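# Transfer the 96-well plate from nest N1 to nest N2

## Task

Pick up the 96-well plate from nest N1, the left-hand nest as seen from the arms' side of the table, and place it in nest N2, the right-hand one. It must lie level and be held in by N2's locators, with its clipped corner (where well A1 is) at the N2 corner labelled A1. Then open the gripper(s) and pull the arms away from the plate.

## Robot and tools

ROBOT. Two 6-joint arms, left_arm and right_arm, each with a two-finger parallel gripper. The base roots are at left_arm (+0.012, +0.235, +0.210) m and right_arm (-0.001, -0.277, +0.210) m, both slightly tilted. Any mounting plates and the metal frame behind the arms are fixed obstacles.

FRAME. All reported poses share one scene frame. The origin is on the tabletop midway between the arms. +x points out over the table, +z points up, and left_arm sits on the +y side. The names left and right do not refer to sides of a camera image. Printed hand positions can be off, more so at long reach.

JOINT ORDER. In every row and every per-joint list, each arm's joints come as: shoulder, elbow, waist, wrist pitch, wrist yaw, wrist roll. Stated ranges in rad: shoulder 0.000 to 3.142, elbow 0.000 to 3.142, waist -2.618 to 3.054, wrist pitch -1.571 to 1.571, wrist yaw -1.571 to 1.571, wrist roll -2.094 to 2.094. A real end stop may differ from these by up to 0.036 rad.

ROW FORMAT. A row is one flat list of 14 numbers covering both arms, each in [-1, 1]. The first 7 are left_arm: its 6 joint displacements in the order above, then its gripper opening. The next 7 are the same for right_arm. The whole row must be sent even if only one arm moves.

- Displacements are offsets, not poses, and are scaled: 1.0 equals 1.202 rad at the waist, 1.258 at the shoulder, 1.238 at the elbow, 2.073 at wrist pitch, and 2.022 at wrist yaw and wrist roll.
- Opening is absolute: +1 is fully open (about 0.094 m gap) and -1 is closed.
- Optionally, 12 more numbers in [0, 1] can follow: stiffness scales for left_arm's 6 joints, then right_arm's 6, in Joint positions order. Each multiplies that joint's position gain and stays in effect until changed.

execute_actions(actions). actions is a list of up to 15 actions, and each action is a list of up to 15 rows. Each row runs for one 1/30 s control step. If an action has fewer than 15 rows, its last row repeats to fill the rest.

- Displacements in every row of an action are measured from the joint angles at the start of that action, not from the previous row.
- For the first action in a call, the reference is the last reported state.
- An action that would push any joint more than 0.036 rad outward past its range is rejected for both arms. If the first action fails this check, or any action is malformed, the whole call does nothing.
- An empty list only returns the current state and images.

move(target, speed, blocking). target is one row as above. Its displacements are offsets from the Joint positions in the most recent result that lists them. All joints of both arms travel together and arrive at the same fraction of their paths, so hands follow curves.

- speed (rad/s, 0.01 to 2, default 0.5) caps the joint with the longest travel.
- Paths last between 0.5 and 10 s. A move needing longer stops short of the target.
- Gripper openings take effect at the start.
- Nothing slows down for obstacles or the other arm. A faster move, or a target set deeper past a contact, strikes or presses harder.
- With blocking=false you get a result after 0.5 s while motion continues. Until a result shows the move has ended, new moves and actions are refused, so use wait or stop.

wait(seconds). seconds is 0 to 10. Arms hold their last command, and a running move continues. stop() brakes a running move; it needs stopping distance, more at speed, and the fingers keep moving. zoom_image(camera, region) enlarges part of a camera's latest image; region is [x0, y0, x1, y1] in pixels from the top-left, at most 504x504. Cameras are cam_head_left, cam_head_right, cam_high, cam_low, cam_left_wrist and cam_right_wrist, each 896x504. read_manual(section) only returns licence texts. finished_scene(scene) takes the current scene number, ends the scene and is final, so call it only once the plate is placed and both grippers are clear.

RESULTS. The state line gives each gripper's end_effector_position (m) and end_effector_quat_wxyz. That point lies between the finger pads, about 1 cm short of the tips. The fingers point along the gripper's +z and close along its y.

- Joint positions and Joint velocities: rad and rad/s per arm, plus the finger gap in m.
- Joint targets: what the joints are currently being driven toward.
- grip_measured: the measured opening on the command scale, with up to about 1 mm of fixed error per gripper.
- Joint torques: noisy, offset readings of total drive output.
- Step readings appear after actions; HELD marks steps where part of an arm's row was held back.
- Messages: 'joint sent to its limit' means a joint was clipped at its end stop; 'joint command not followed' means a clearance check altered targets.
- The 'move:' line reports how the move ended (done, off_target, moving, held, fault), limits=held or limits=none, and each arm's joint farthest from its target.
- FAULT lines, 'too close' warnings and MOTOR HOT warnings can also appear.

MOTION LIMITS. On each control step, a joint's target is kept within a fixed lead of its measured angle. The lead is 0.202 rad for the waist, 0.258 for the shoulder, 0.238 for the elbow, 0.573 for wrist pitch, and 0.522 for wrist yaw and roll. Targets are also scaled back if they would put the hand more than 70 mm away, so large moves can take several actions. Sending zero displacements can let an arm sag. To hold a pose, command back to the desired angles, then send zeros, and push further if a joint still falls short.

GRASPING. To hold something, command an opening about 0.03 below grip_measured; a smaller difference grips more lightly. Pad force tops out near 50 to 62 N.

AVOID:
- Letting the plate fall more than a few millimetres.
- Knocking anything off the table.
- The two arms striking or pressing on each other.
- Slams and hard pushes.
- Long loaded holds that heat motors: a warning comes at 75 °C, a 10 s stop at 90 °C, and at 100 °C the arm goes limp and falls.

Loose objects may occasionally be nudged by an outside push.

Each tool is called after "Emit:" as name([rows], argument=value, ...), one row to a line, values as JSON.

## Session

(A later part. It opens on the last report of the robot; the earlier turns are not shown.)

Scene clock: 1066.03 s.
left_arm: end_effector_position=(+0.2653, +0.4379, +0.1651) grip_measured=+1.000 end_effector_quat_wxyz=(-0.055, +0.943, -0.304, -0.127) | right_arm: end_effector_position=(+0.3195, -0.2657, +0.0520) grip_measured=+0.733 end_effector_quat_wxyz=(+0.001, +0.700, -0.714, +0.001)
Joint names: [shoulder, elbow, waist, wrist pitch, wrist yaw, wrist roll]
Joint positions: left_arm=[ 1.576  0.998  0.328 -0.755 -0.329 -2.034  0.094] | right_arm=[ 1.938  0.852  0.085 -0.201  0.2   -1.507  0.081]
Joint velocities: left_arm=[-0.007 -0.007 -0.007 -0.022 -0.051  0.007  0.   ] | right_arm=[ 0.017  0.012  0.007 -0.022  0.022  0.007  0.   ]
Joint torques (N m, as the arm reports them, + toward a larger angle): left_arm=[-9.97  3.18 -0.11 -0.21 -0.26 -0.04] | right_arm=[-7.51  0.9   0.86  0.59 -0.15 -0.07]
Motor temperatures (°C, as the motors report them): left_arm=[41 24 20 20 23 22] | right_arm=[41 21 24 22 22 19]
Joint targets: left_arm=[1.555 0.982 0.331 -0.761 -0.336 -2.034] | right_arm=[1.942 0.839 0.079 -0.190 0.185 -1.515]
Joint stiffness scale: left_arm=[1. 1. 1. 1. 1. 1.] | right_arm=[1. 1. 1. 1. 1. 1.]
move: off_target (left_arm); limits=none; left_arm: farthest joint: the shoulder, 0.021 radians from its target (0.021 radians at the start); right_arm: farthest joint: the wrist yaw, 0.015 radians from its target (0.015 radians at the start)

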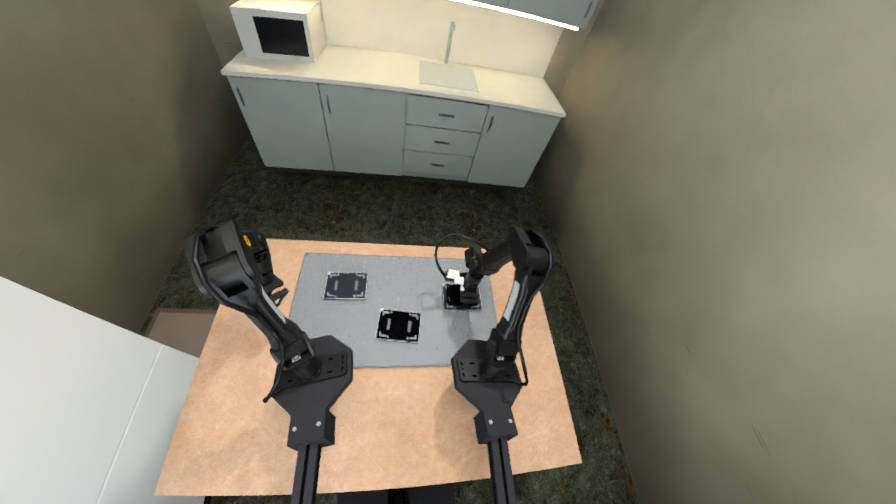

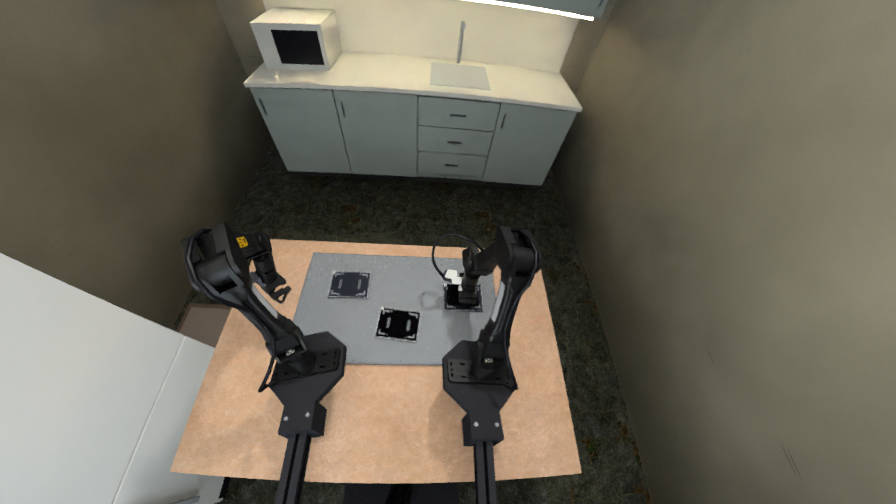

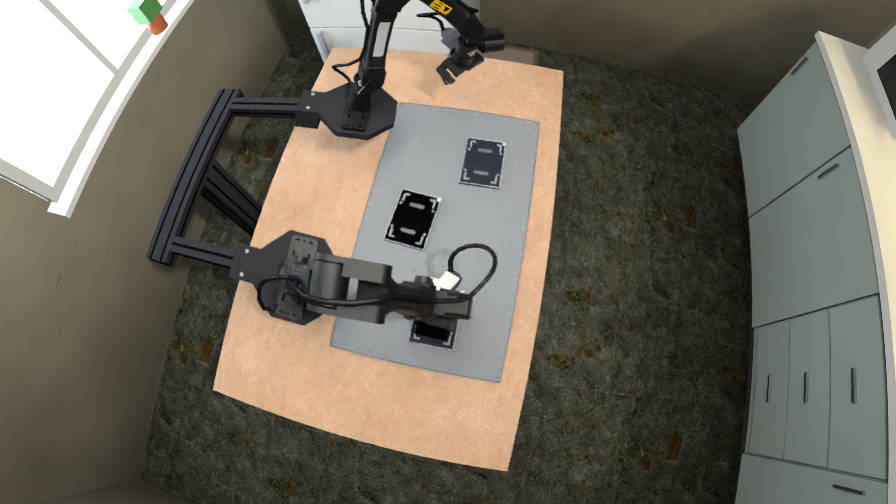

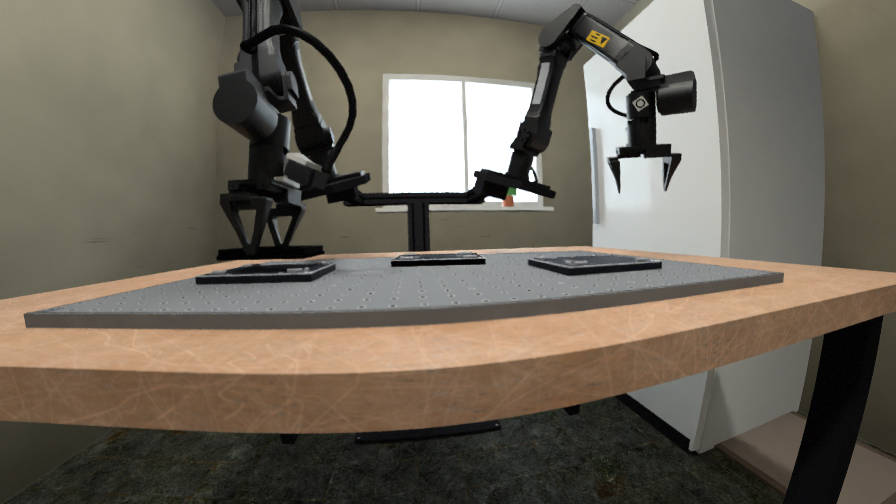

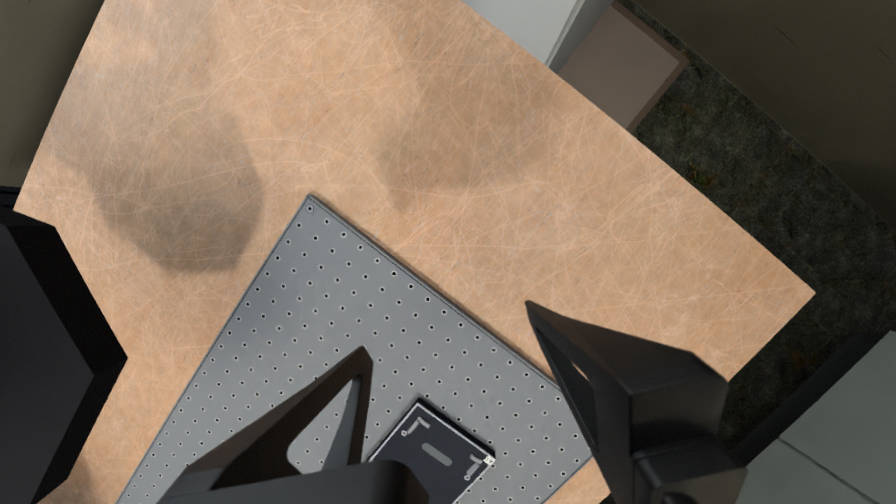

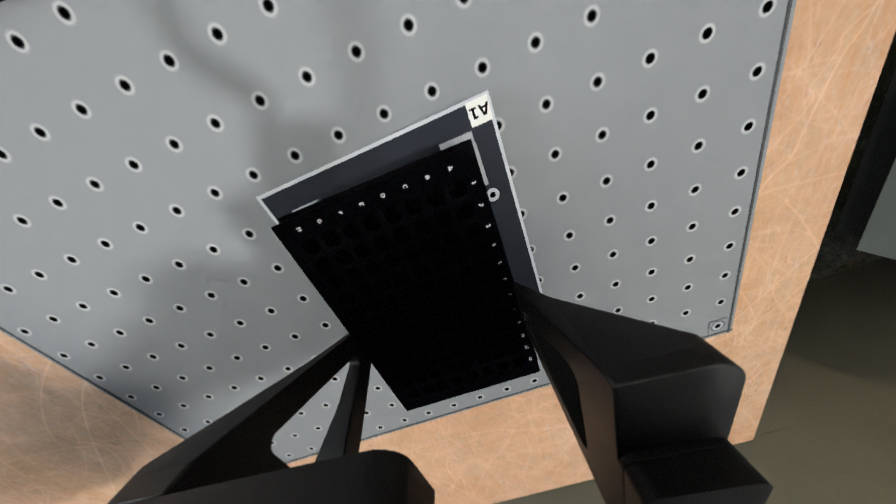

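Emit:
move(target=[-0.0167,-0.013,0.0025,-0.003,-0.0035,0,1, 0.0183,-0.0105,-0.0075,0.014,-0.0074,-0.0153,0.70], speed=0.05)

Emit:
zoom_image(camera="cam_right_wrist", region=[240,70,580,290])

Emit:
zoom_image(camera="cam_low", region=[180,200,360,300])

Scene clock: 1159.03 s.
left_arm: end_effector_position=(+0.2653, +0.4379, +0.1651) grip_measured=+1.000 end_effector_quat_wxyz=(-0.055, +0.943, -0.304, -0.127) | right_arm: end_effector_position=(+0.3189, -0.2648, +0.0472) grip_measured=+0.733 end_effector_quat_wxyz=(+0.001, +0.708, -0.706, +0.001)
Joint names: [shoulder, elbow, waist, wrist pitch, wrist yaw, wrist roll]
Joint positions: left_arm=[ 1.576  0.998  0.328 -0.755 -0.329 -2.034  0.094] | right_arm=[ 1.956  0.852  0.085 -0.184  0.2   -1.528  0.081]
Joint velocities: left_arm=[ 0.022  0.022 -0.002 -0.051  0.007  0.007  0.   ] | right_arm=[-0.007 -0.027 -0.007 -0.022 -0.051 -0.066  0.001]
Joint torques (N m, as the arm reports them, + toward a larger angle): left_arm=[-9.98  3.18 -0.1  -0.21 -0.26 -0.04] | right_arm=[-7.48  0.85  0.67  0.59 -0.17 -0.06]
Motor temperatures (°C, as the motors report them): left_arm=[41 24 20 20 23 22] | right_arm=[38 21 24 22 22 19]
Joint targets: left_arm=[1.555 0.982 0.331 -0.761 -0.336 -2.034] | right_arm=[1.961 0.840 0.076 -0.172 0.185 -1.538]
Joint stiffness scale: left_arm=[1. 1. 1. 1. 1. 1.] | right_arm=[1. 1. 1. 1. 1. 1.]
move: off_target (left_arm); limits=none; left_arm: farthest joint: the shoulder, 0.021 radians from its target (0.021 radians at the start); right_arm: farthest joint: the wrist yaw, 0.015 radians from its target (0.015 radians at the start)

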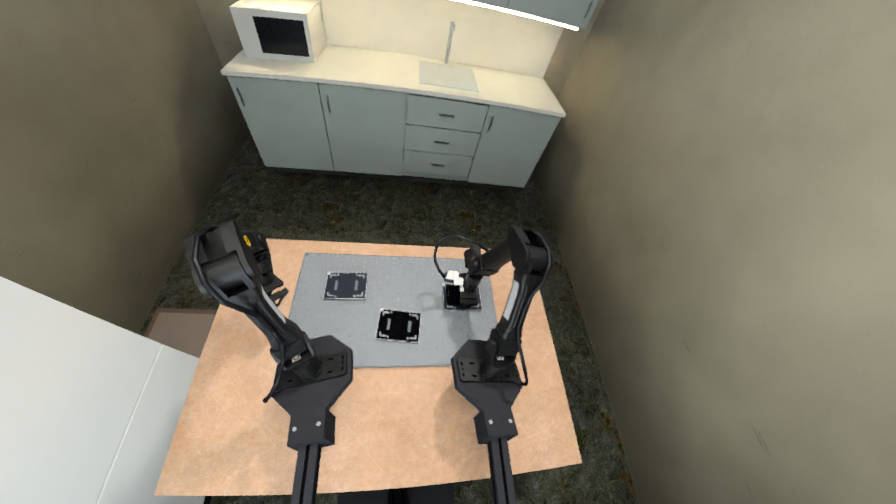

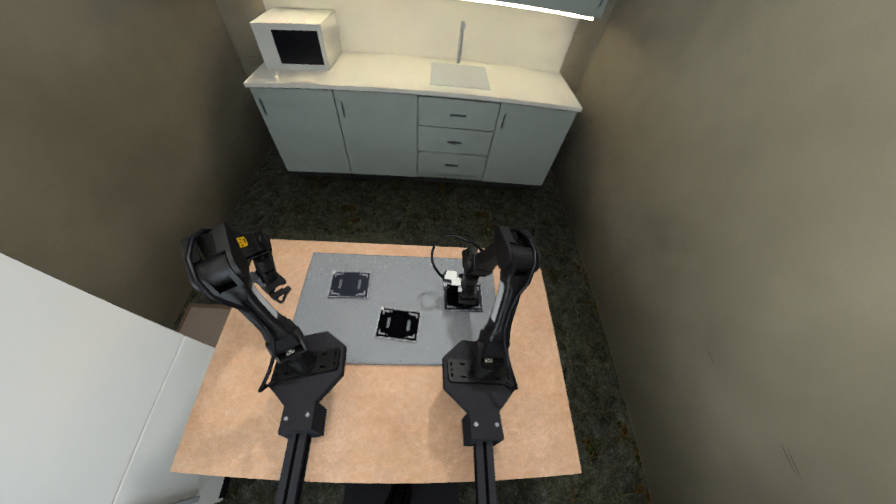

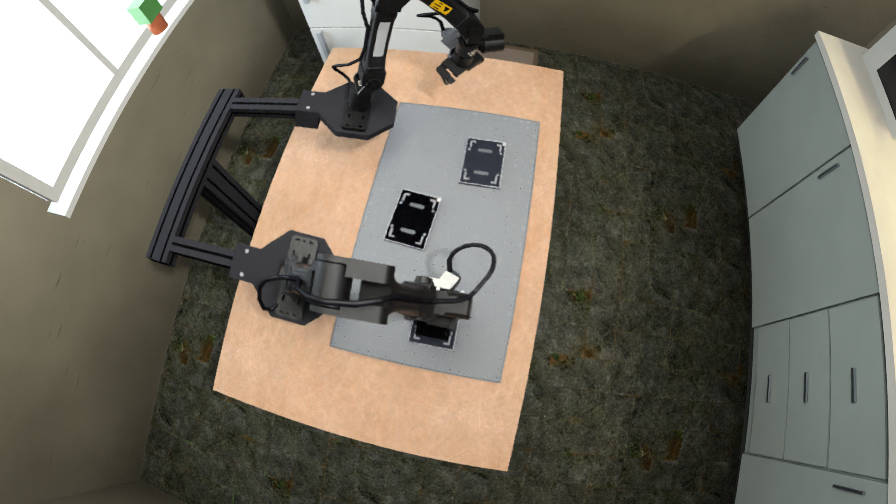

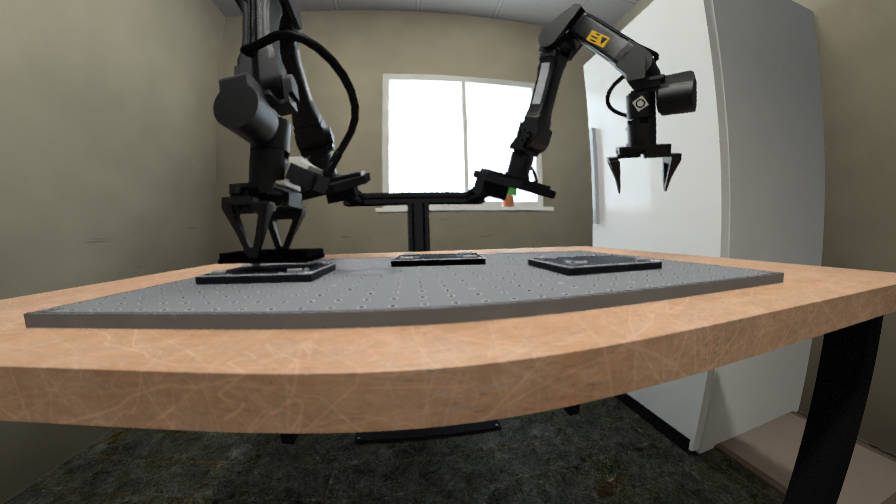

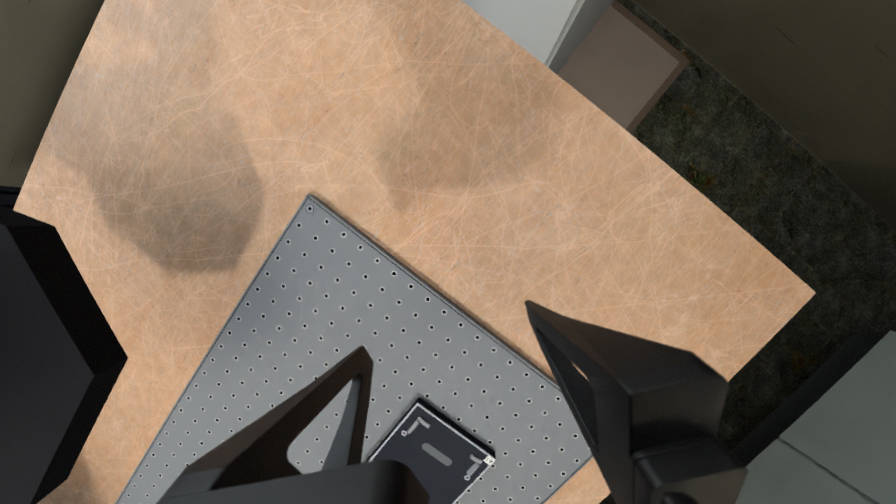

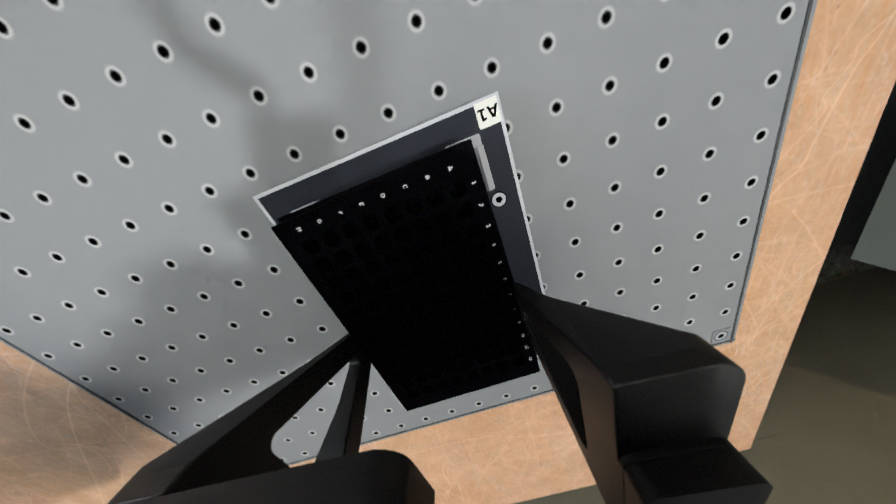

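Region (240, 70, 580, 290) of cam_right_wrist's 896x504 image, scaled by 1.482, with more detail than that image has; it fills the top 326 rows of this view, and the rest is white.

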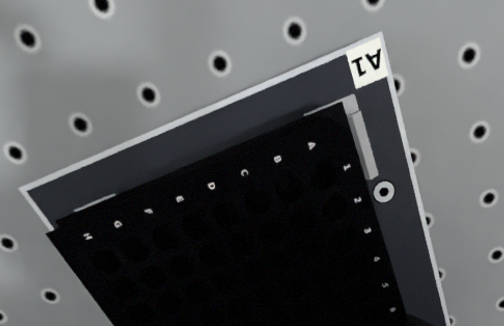

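Region (180, 200, 360, 300) of cam_low's 896x504 image, scaled by 2.800, with more detail than that image has.

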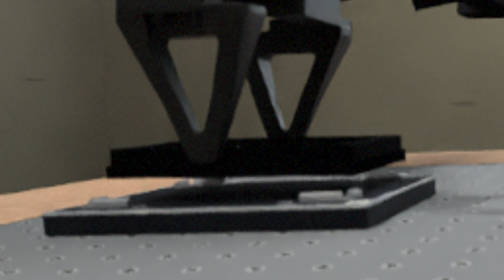

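Emit:
zoom_image(camera="cam_right_wrist", region=[420,80,540,220])

Emit:
zoom_image(camera="cam_right_wrist", region=[250,170,370,260])

Region (420, 80, 540, 220) of cam_right_wrist's 896x504 image, scaled by 3.600, with more detail than that image has; it fills the left 432 columns of this view, and the rest is white.

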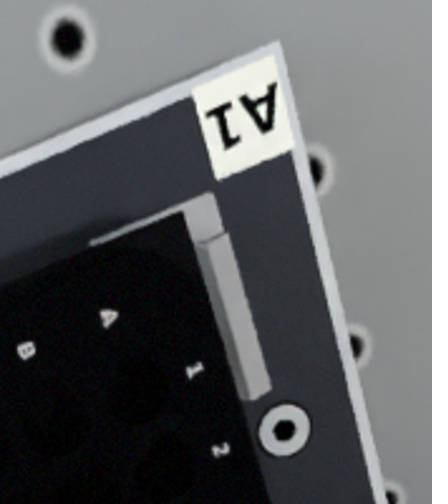

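Region (250, 170, 370, 260) of cam_right_wrist's 896x504 image, scaled by 4.200, with more detail than that image has; it fills the top 378 rows of this view, and the rest is white.

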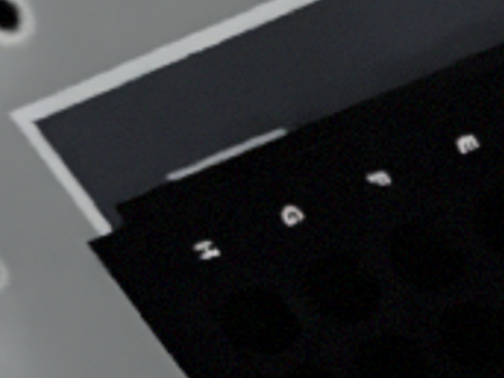

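Emit:
move(target=[-0.0167,-0.013,0.0025,-0.003,-0.0035,0,1, 0.004,-0.0097,-0.0133,0.0058,-0.0074,-0.0099,0.70], speed=0.03)

Emit:
zoom_image(camera="cam_right_wrist", region=[420,80,540,220])

Emit:
zoom_image(camera="cam_right_wrist", region=[250,170,370,260])

Scene clock: 1232.90 s.
left_arm: end_effector_position=(+0.2653, +0.4379, +0.1651) grip_measured=+1.000 end_effector_quat_wxyz=(-0.055, +0.943, -0.304, -0.127) | right_arm: end_effector_position=(+0.3189, -0.2682, +0.0466) grip_measured=+0.733 end_effector_quat_wxyz=(+0.002, +0.708, -0.706, +0.002)
Joint names: [shoulder, elbow, waist, wrist pitch, wrist yaw, wrist roll]
Joint positions: left_arm=[ 1.576  0.998  0.328 -0.755 -0.329 -2.034  0.094] | right_arm=[ 1.956  0.852  0.075 -0.183  0.199 -1.539  0.081]
Joint velocities: left_arm=[ 0.007  0.002 -0.002  0.007 -0.037  0.037  0.   ] | right_arm=[-0.017  0.002 -0.012 -0.007 -0.037 -0.007 -0.   ]
Joint torques (N m, as the arm reports them, + toward a larger angle): left_arm=[-9.98  3.18 -0.11 -0.21 -0.26 -0.03] | right_arm=[-7.5   0.91  0.86  0.62 -0.16 -0.06]
Motor temperatures (°C, as the motors report them): left_arm=[41 24 20 20 23 22] | right_arm=[37 20 24 22 22 19]
Joint targets: left_arm=[1.555 0.982 0.331 -0.761 -0.336 -2.034] | right_arm=[1.961 0.840 0.069 -0.172 0.184 -1.548]
Joint stiffness scale: left_arm=[1. 1. 1. 1. 1. 1.] | right_arm=[1. 1. 1. 1. 1. 1.]
move: off_target (left_arm); limits=none; left_arm: farthest joint: the shoulder, 0.021 radians from its target (0.021 radians at the start); right_arm: farthest joint: the wrist yaw, 0.014 radians from its target (0.015 radians at the start)

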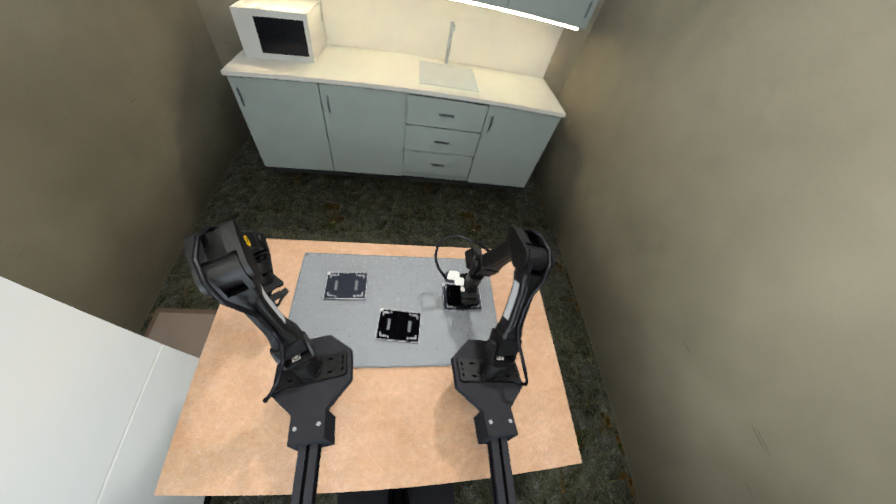

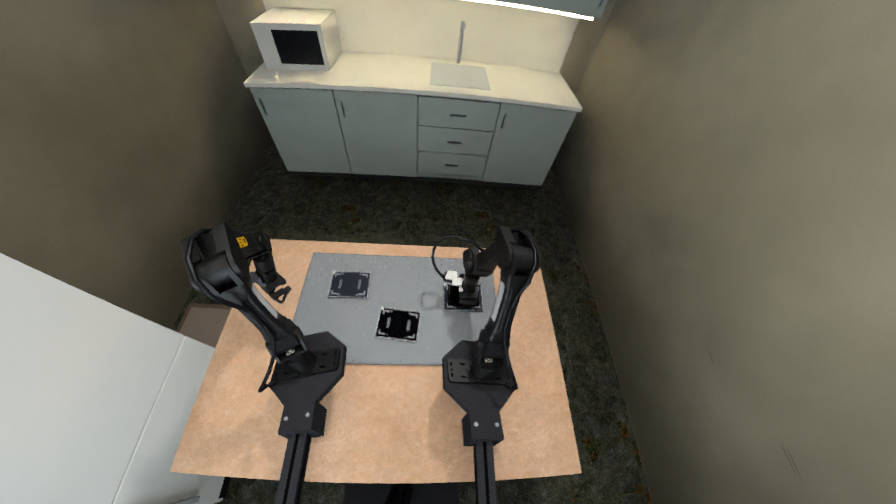

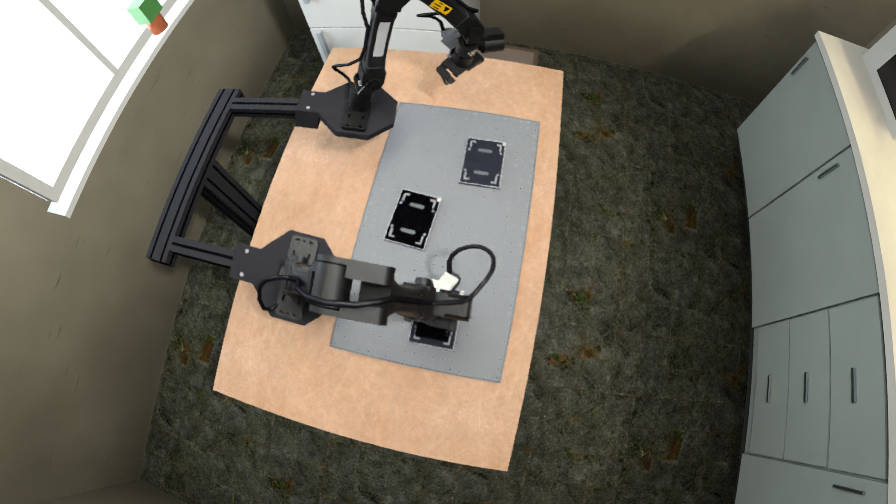

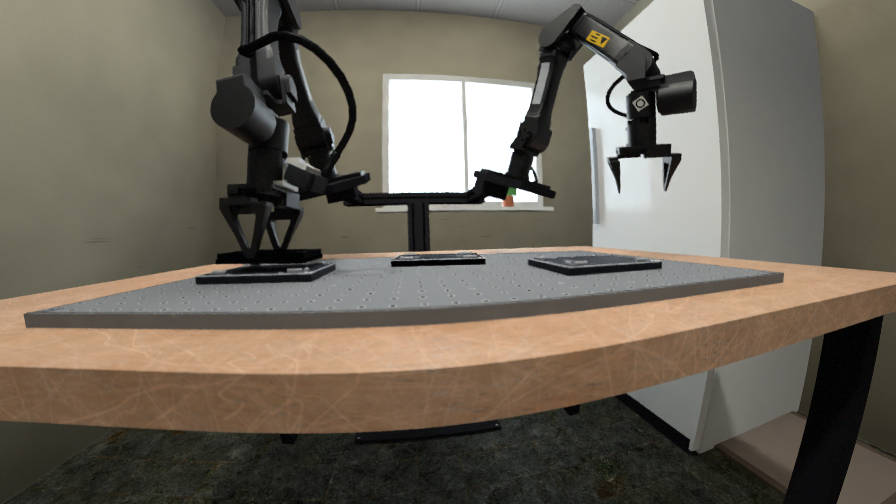

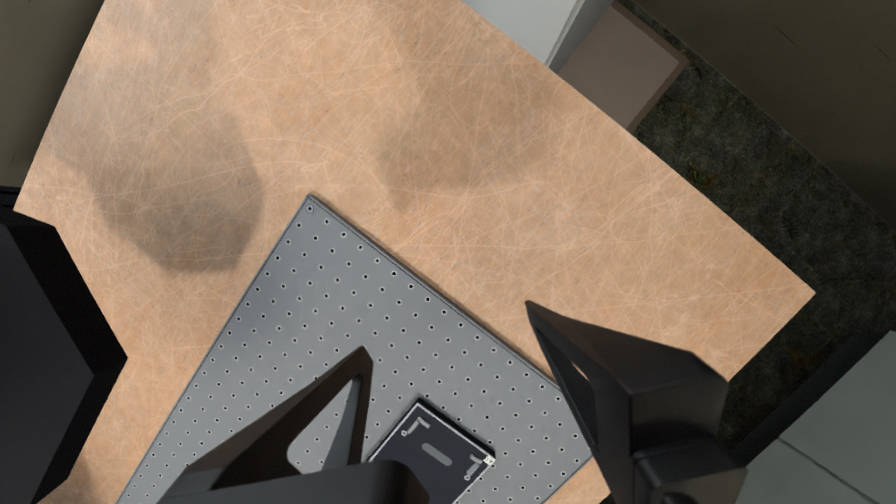

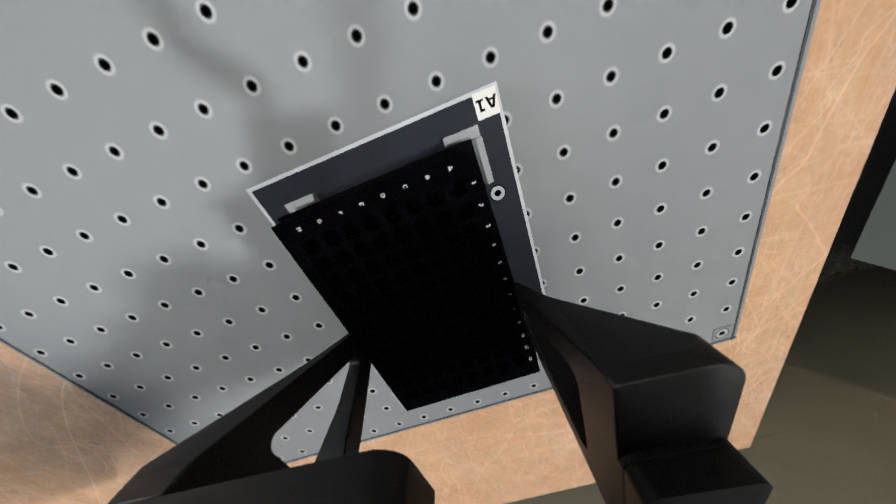

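Region (420, 80, 540, 220) of cam_right_wrist's 896x504 image, scaled by 3.600, with more detail than that image has; it fills the left 432 columns of this view, and the rest is white.

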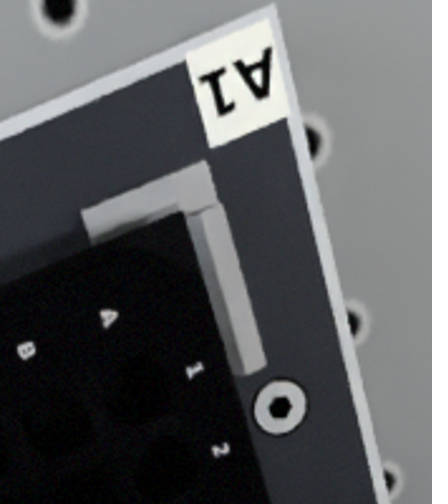

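Region (250, 170, 370, 260) of cam_right_wrist's 896x504 image, scaled by 4.200, with more detail than that image has; it fills the top 378 rows of this view, and the rest is white.

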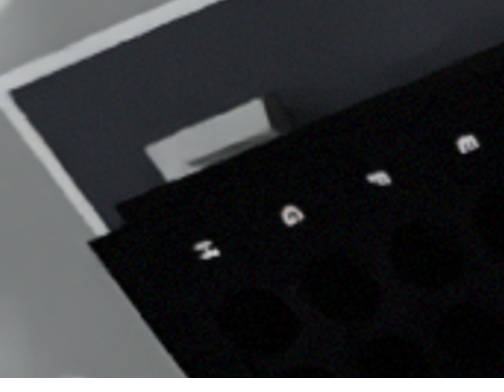

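Emit:
move(target=[-0.0167,-0.013,0.0025,-0.003,-0.0035,0,1, 0.0185,-0.0097,-0.0075,0.0155,-0.0074,-0.0059,0.70], speed=0.03)

Emit:
zoom_image(camera="cam_right_wrist", region=[240,70,580,290])

Emit:
zoom_image(camera="cam_low", region=[180,200,360,300])

Scene clock: 1312.30 s.
left_arm: end_effector_position=(+0.2653, +0.4379, +0.1651) grip_measured=+1.000 end_effector_quat_wxyz=(-0.055, +0.943, -0.304, -0.127) | right_arm: end_effector_position=(+0.3192, -0.2672, +0.0420) grip_measured=+0.733 end_effector_quat_wxyz=(+0.001, +0.709, -0.705, +0.003)
Joint names: [shoulder, elbow, waist, wrist pitch, wrist yaw, wrist roll]
Joint positions: left_arm=[ 1.576  0.998  0.328 -0.755 -0.329 -2.034  0.094] | right_arm=[ 1.974  0.852  0.075 -0.162  0.199 -1.542  0.081]
Joint velocities: left_arm=[ 0.002  0.002 -0.007  0.051 -0.066  0.007  0.   ] | right_arm=[-0.017 -0.007 -0.007 -0.007 -0.022  0.007 -0.   ]
Joint torques (N m, as the arm reports them, + toward a larger angle): left_arm=[-9.97  3.18 -0.11 -0.21 -0.26 -0.04] | right_arm=[-7.5   0.84  0.67  0.61 -0.16 -0.05]
Motor temperatures (°C, as the motors report them): left_arm=[41 24 20 20 23 22] | right_arm=[36 20 24 22 22 19]
Joint targets: left_arm=[1.555 0.982 0.331 -0.761 -0.336 -2.034] | right_arm=[1.979 0.840 0.066 -0.151 0.184 -1.551]
Joint stiffness scale: left_arm=[1. 1. 1. 1. 1. 1.] | right_arm=[1. 1. 1. 1. 1. 1.]
move: off_target (left_arm); limits=none; left_arm: farthest joint: the shoulder, 0.021 radians from its target (0.021 radians at the start); right_arm: farthest joint: the wrist yaw, 0.015 radians from its target (0.015 radians at the start)

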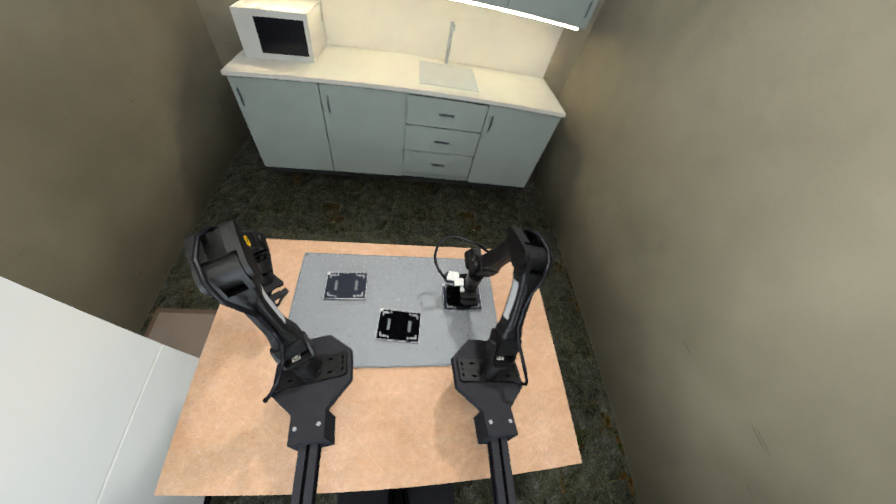

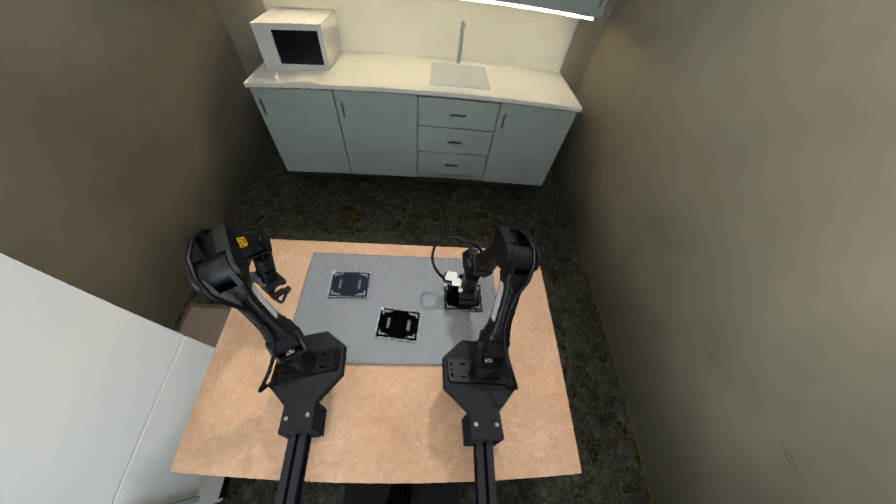

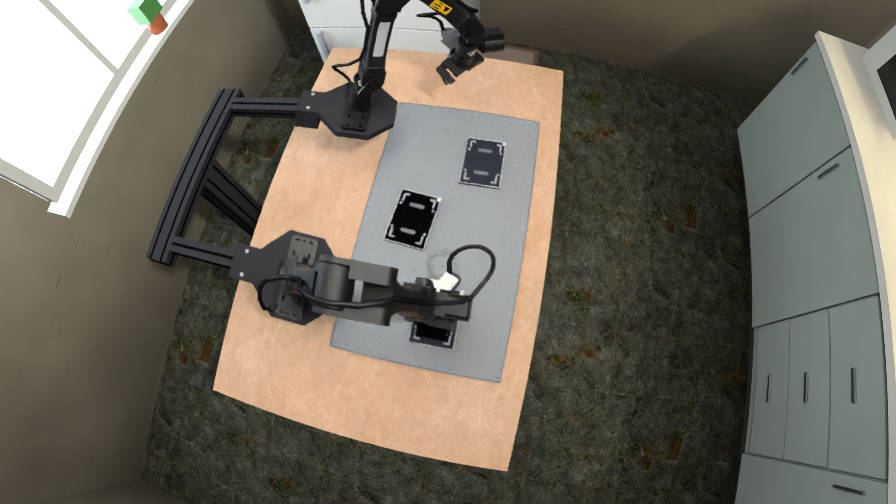

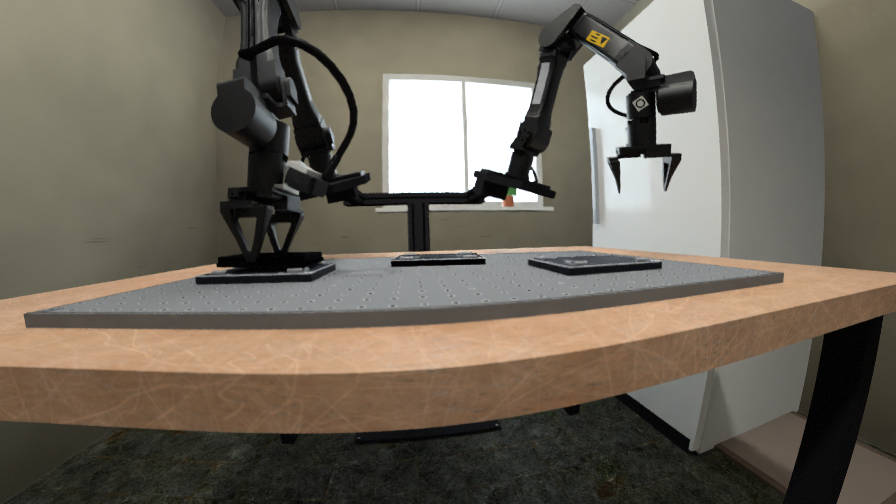

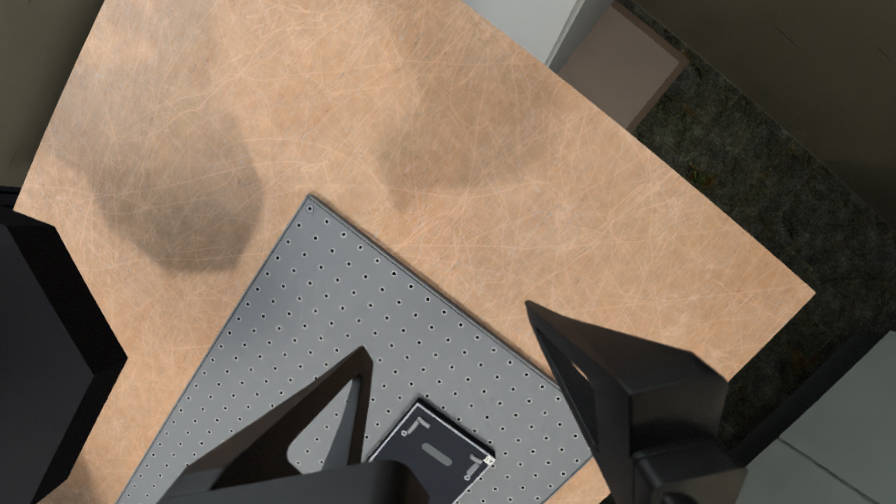

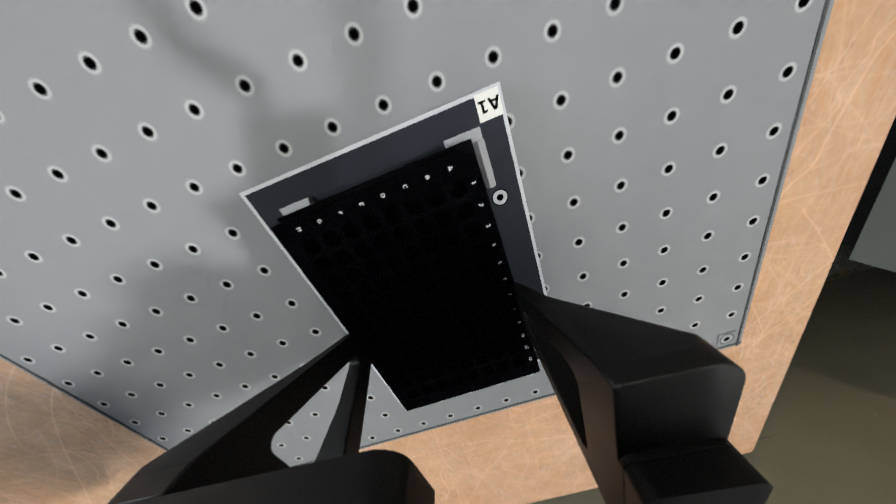

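Region (240, 70, 580, 290) of cam_right_wrist's 896x504 image, scaled by 1.482, with more detail than that image has; it fills the top 326 rows of this view, and the rest is white.

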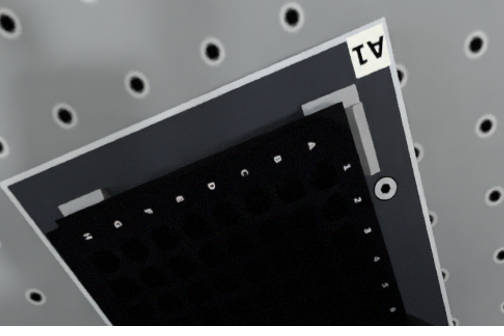

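Region (180, 200, 360, 300) of cam_low's 896x504 image, scaled by 2.800, with more detail than that image has.

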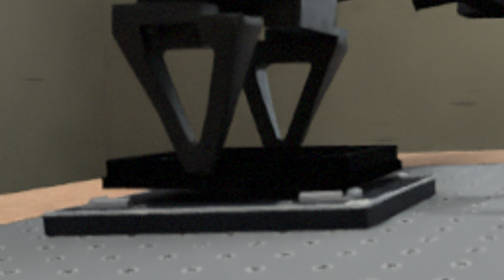

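Emit:
zoom_image(camera="cam_right_wrist", region=[420,80,540,220])

Emit:
zoom_image(camera="cam_right_wrist", region=[240,170,360,260])

Emit:
zoom_image(camera="cam_low", region=[190,240,350,290])

Region (420, 80, 540, 220) of cam_right_wrist's 896x504 image, scaled by 3.600, with more detail than that image has; it fills the left 432 columns of this view, and the rest is white.

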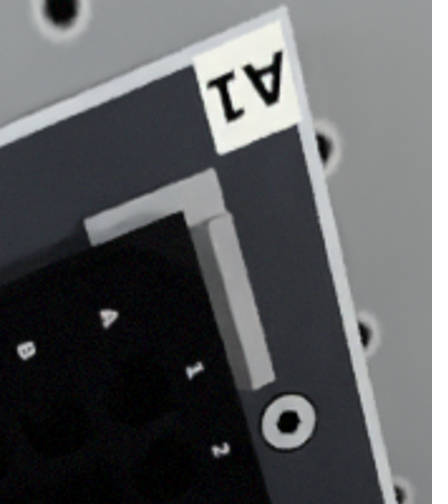

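Region (240, 170, 360, 260) of cam_right_wrist's 896x504 image, scaled by 4.200, with more detail than that image has; it fills the top 378 rows of this view, and the rest is white.

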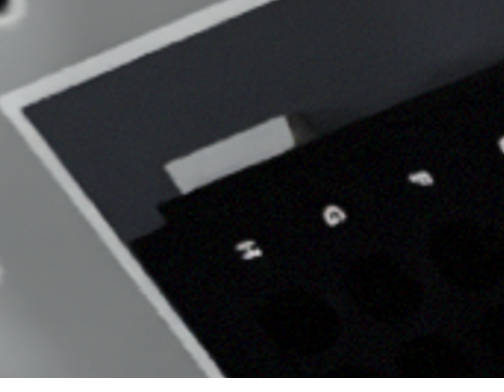

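Region (190, 240, 350, 290) of cam_low's 896x504 image, scaled by 3.150, with more detail than that image has; it fills the top 158 rows of this view, and the rest is white.

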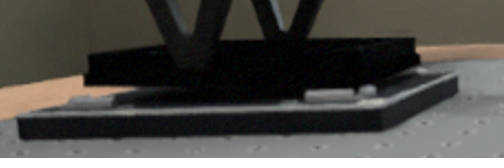

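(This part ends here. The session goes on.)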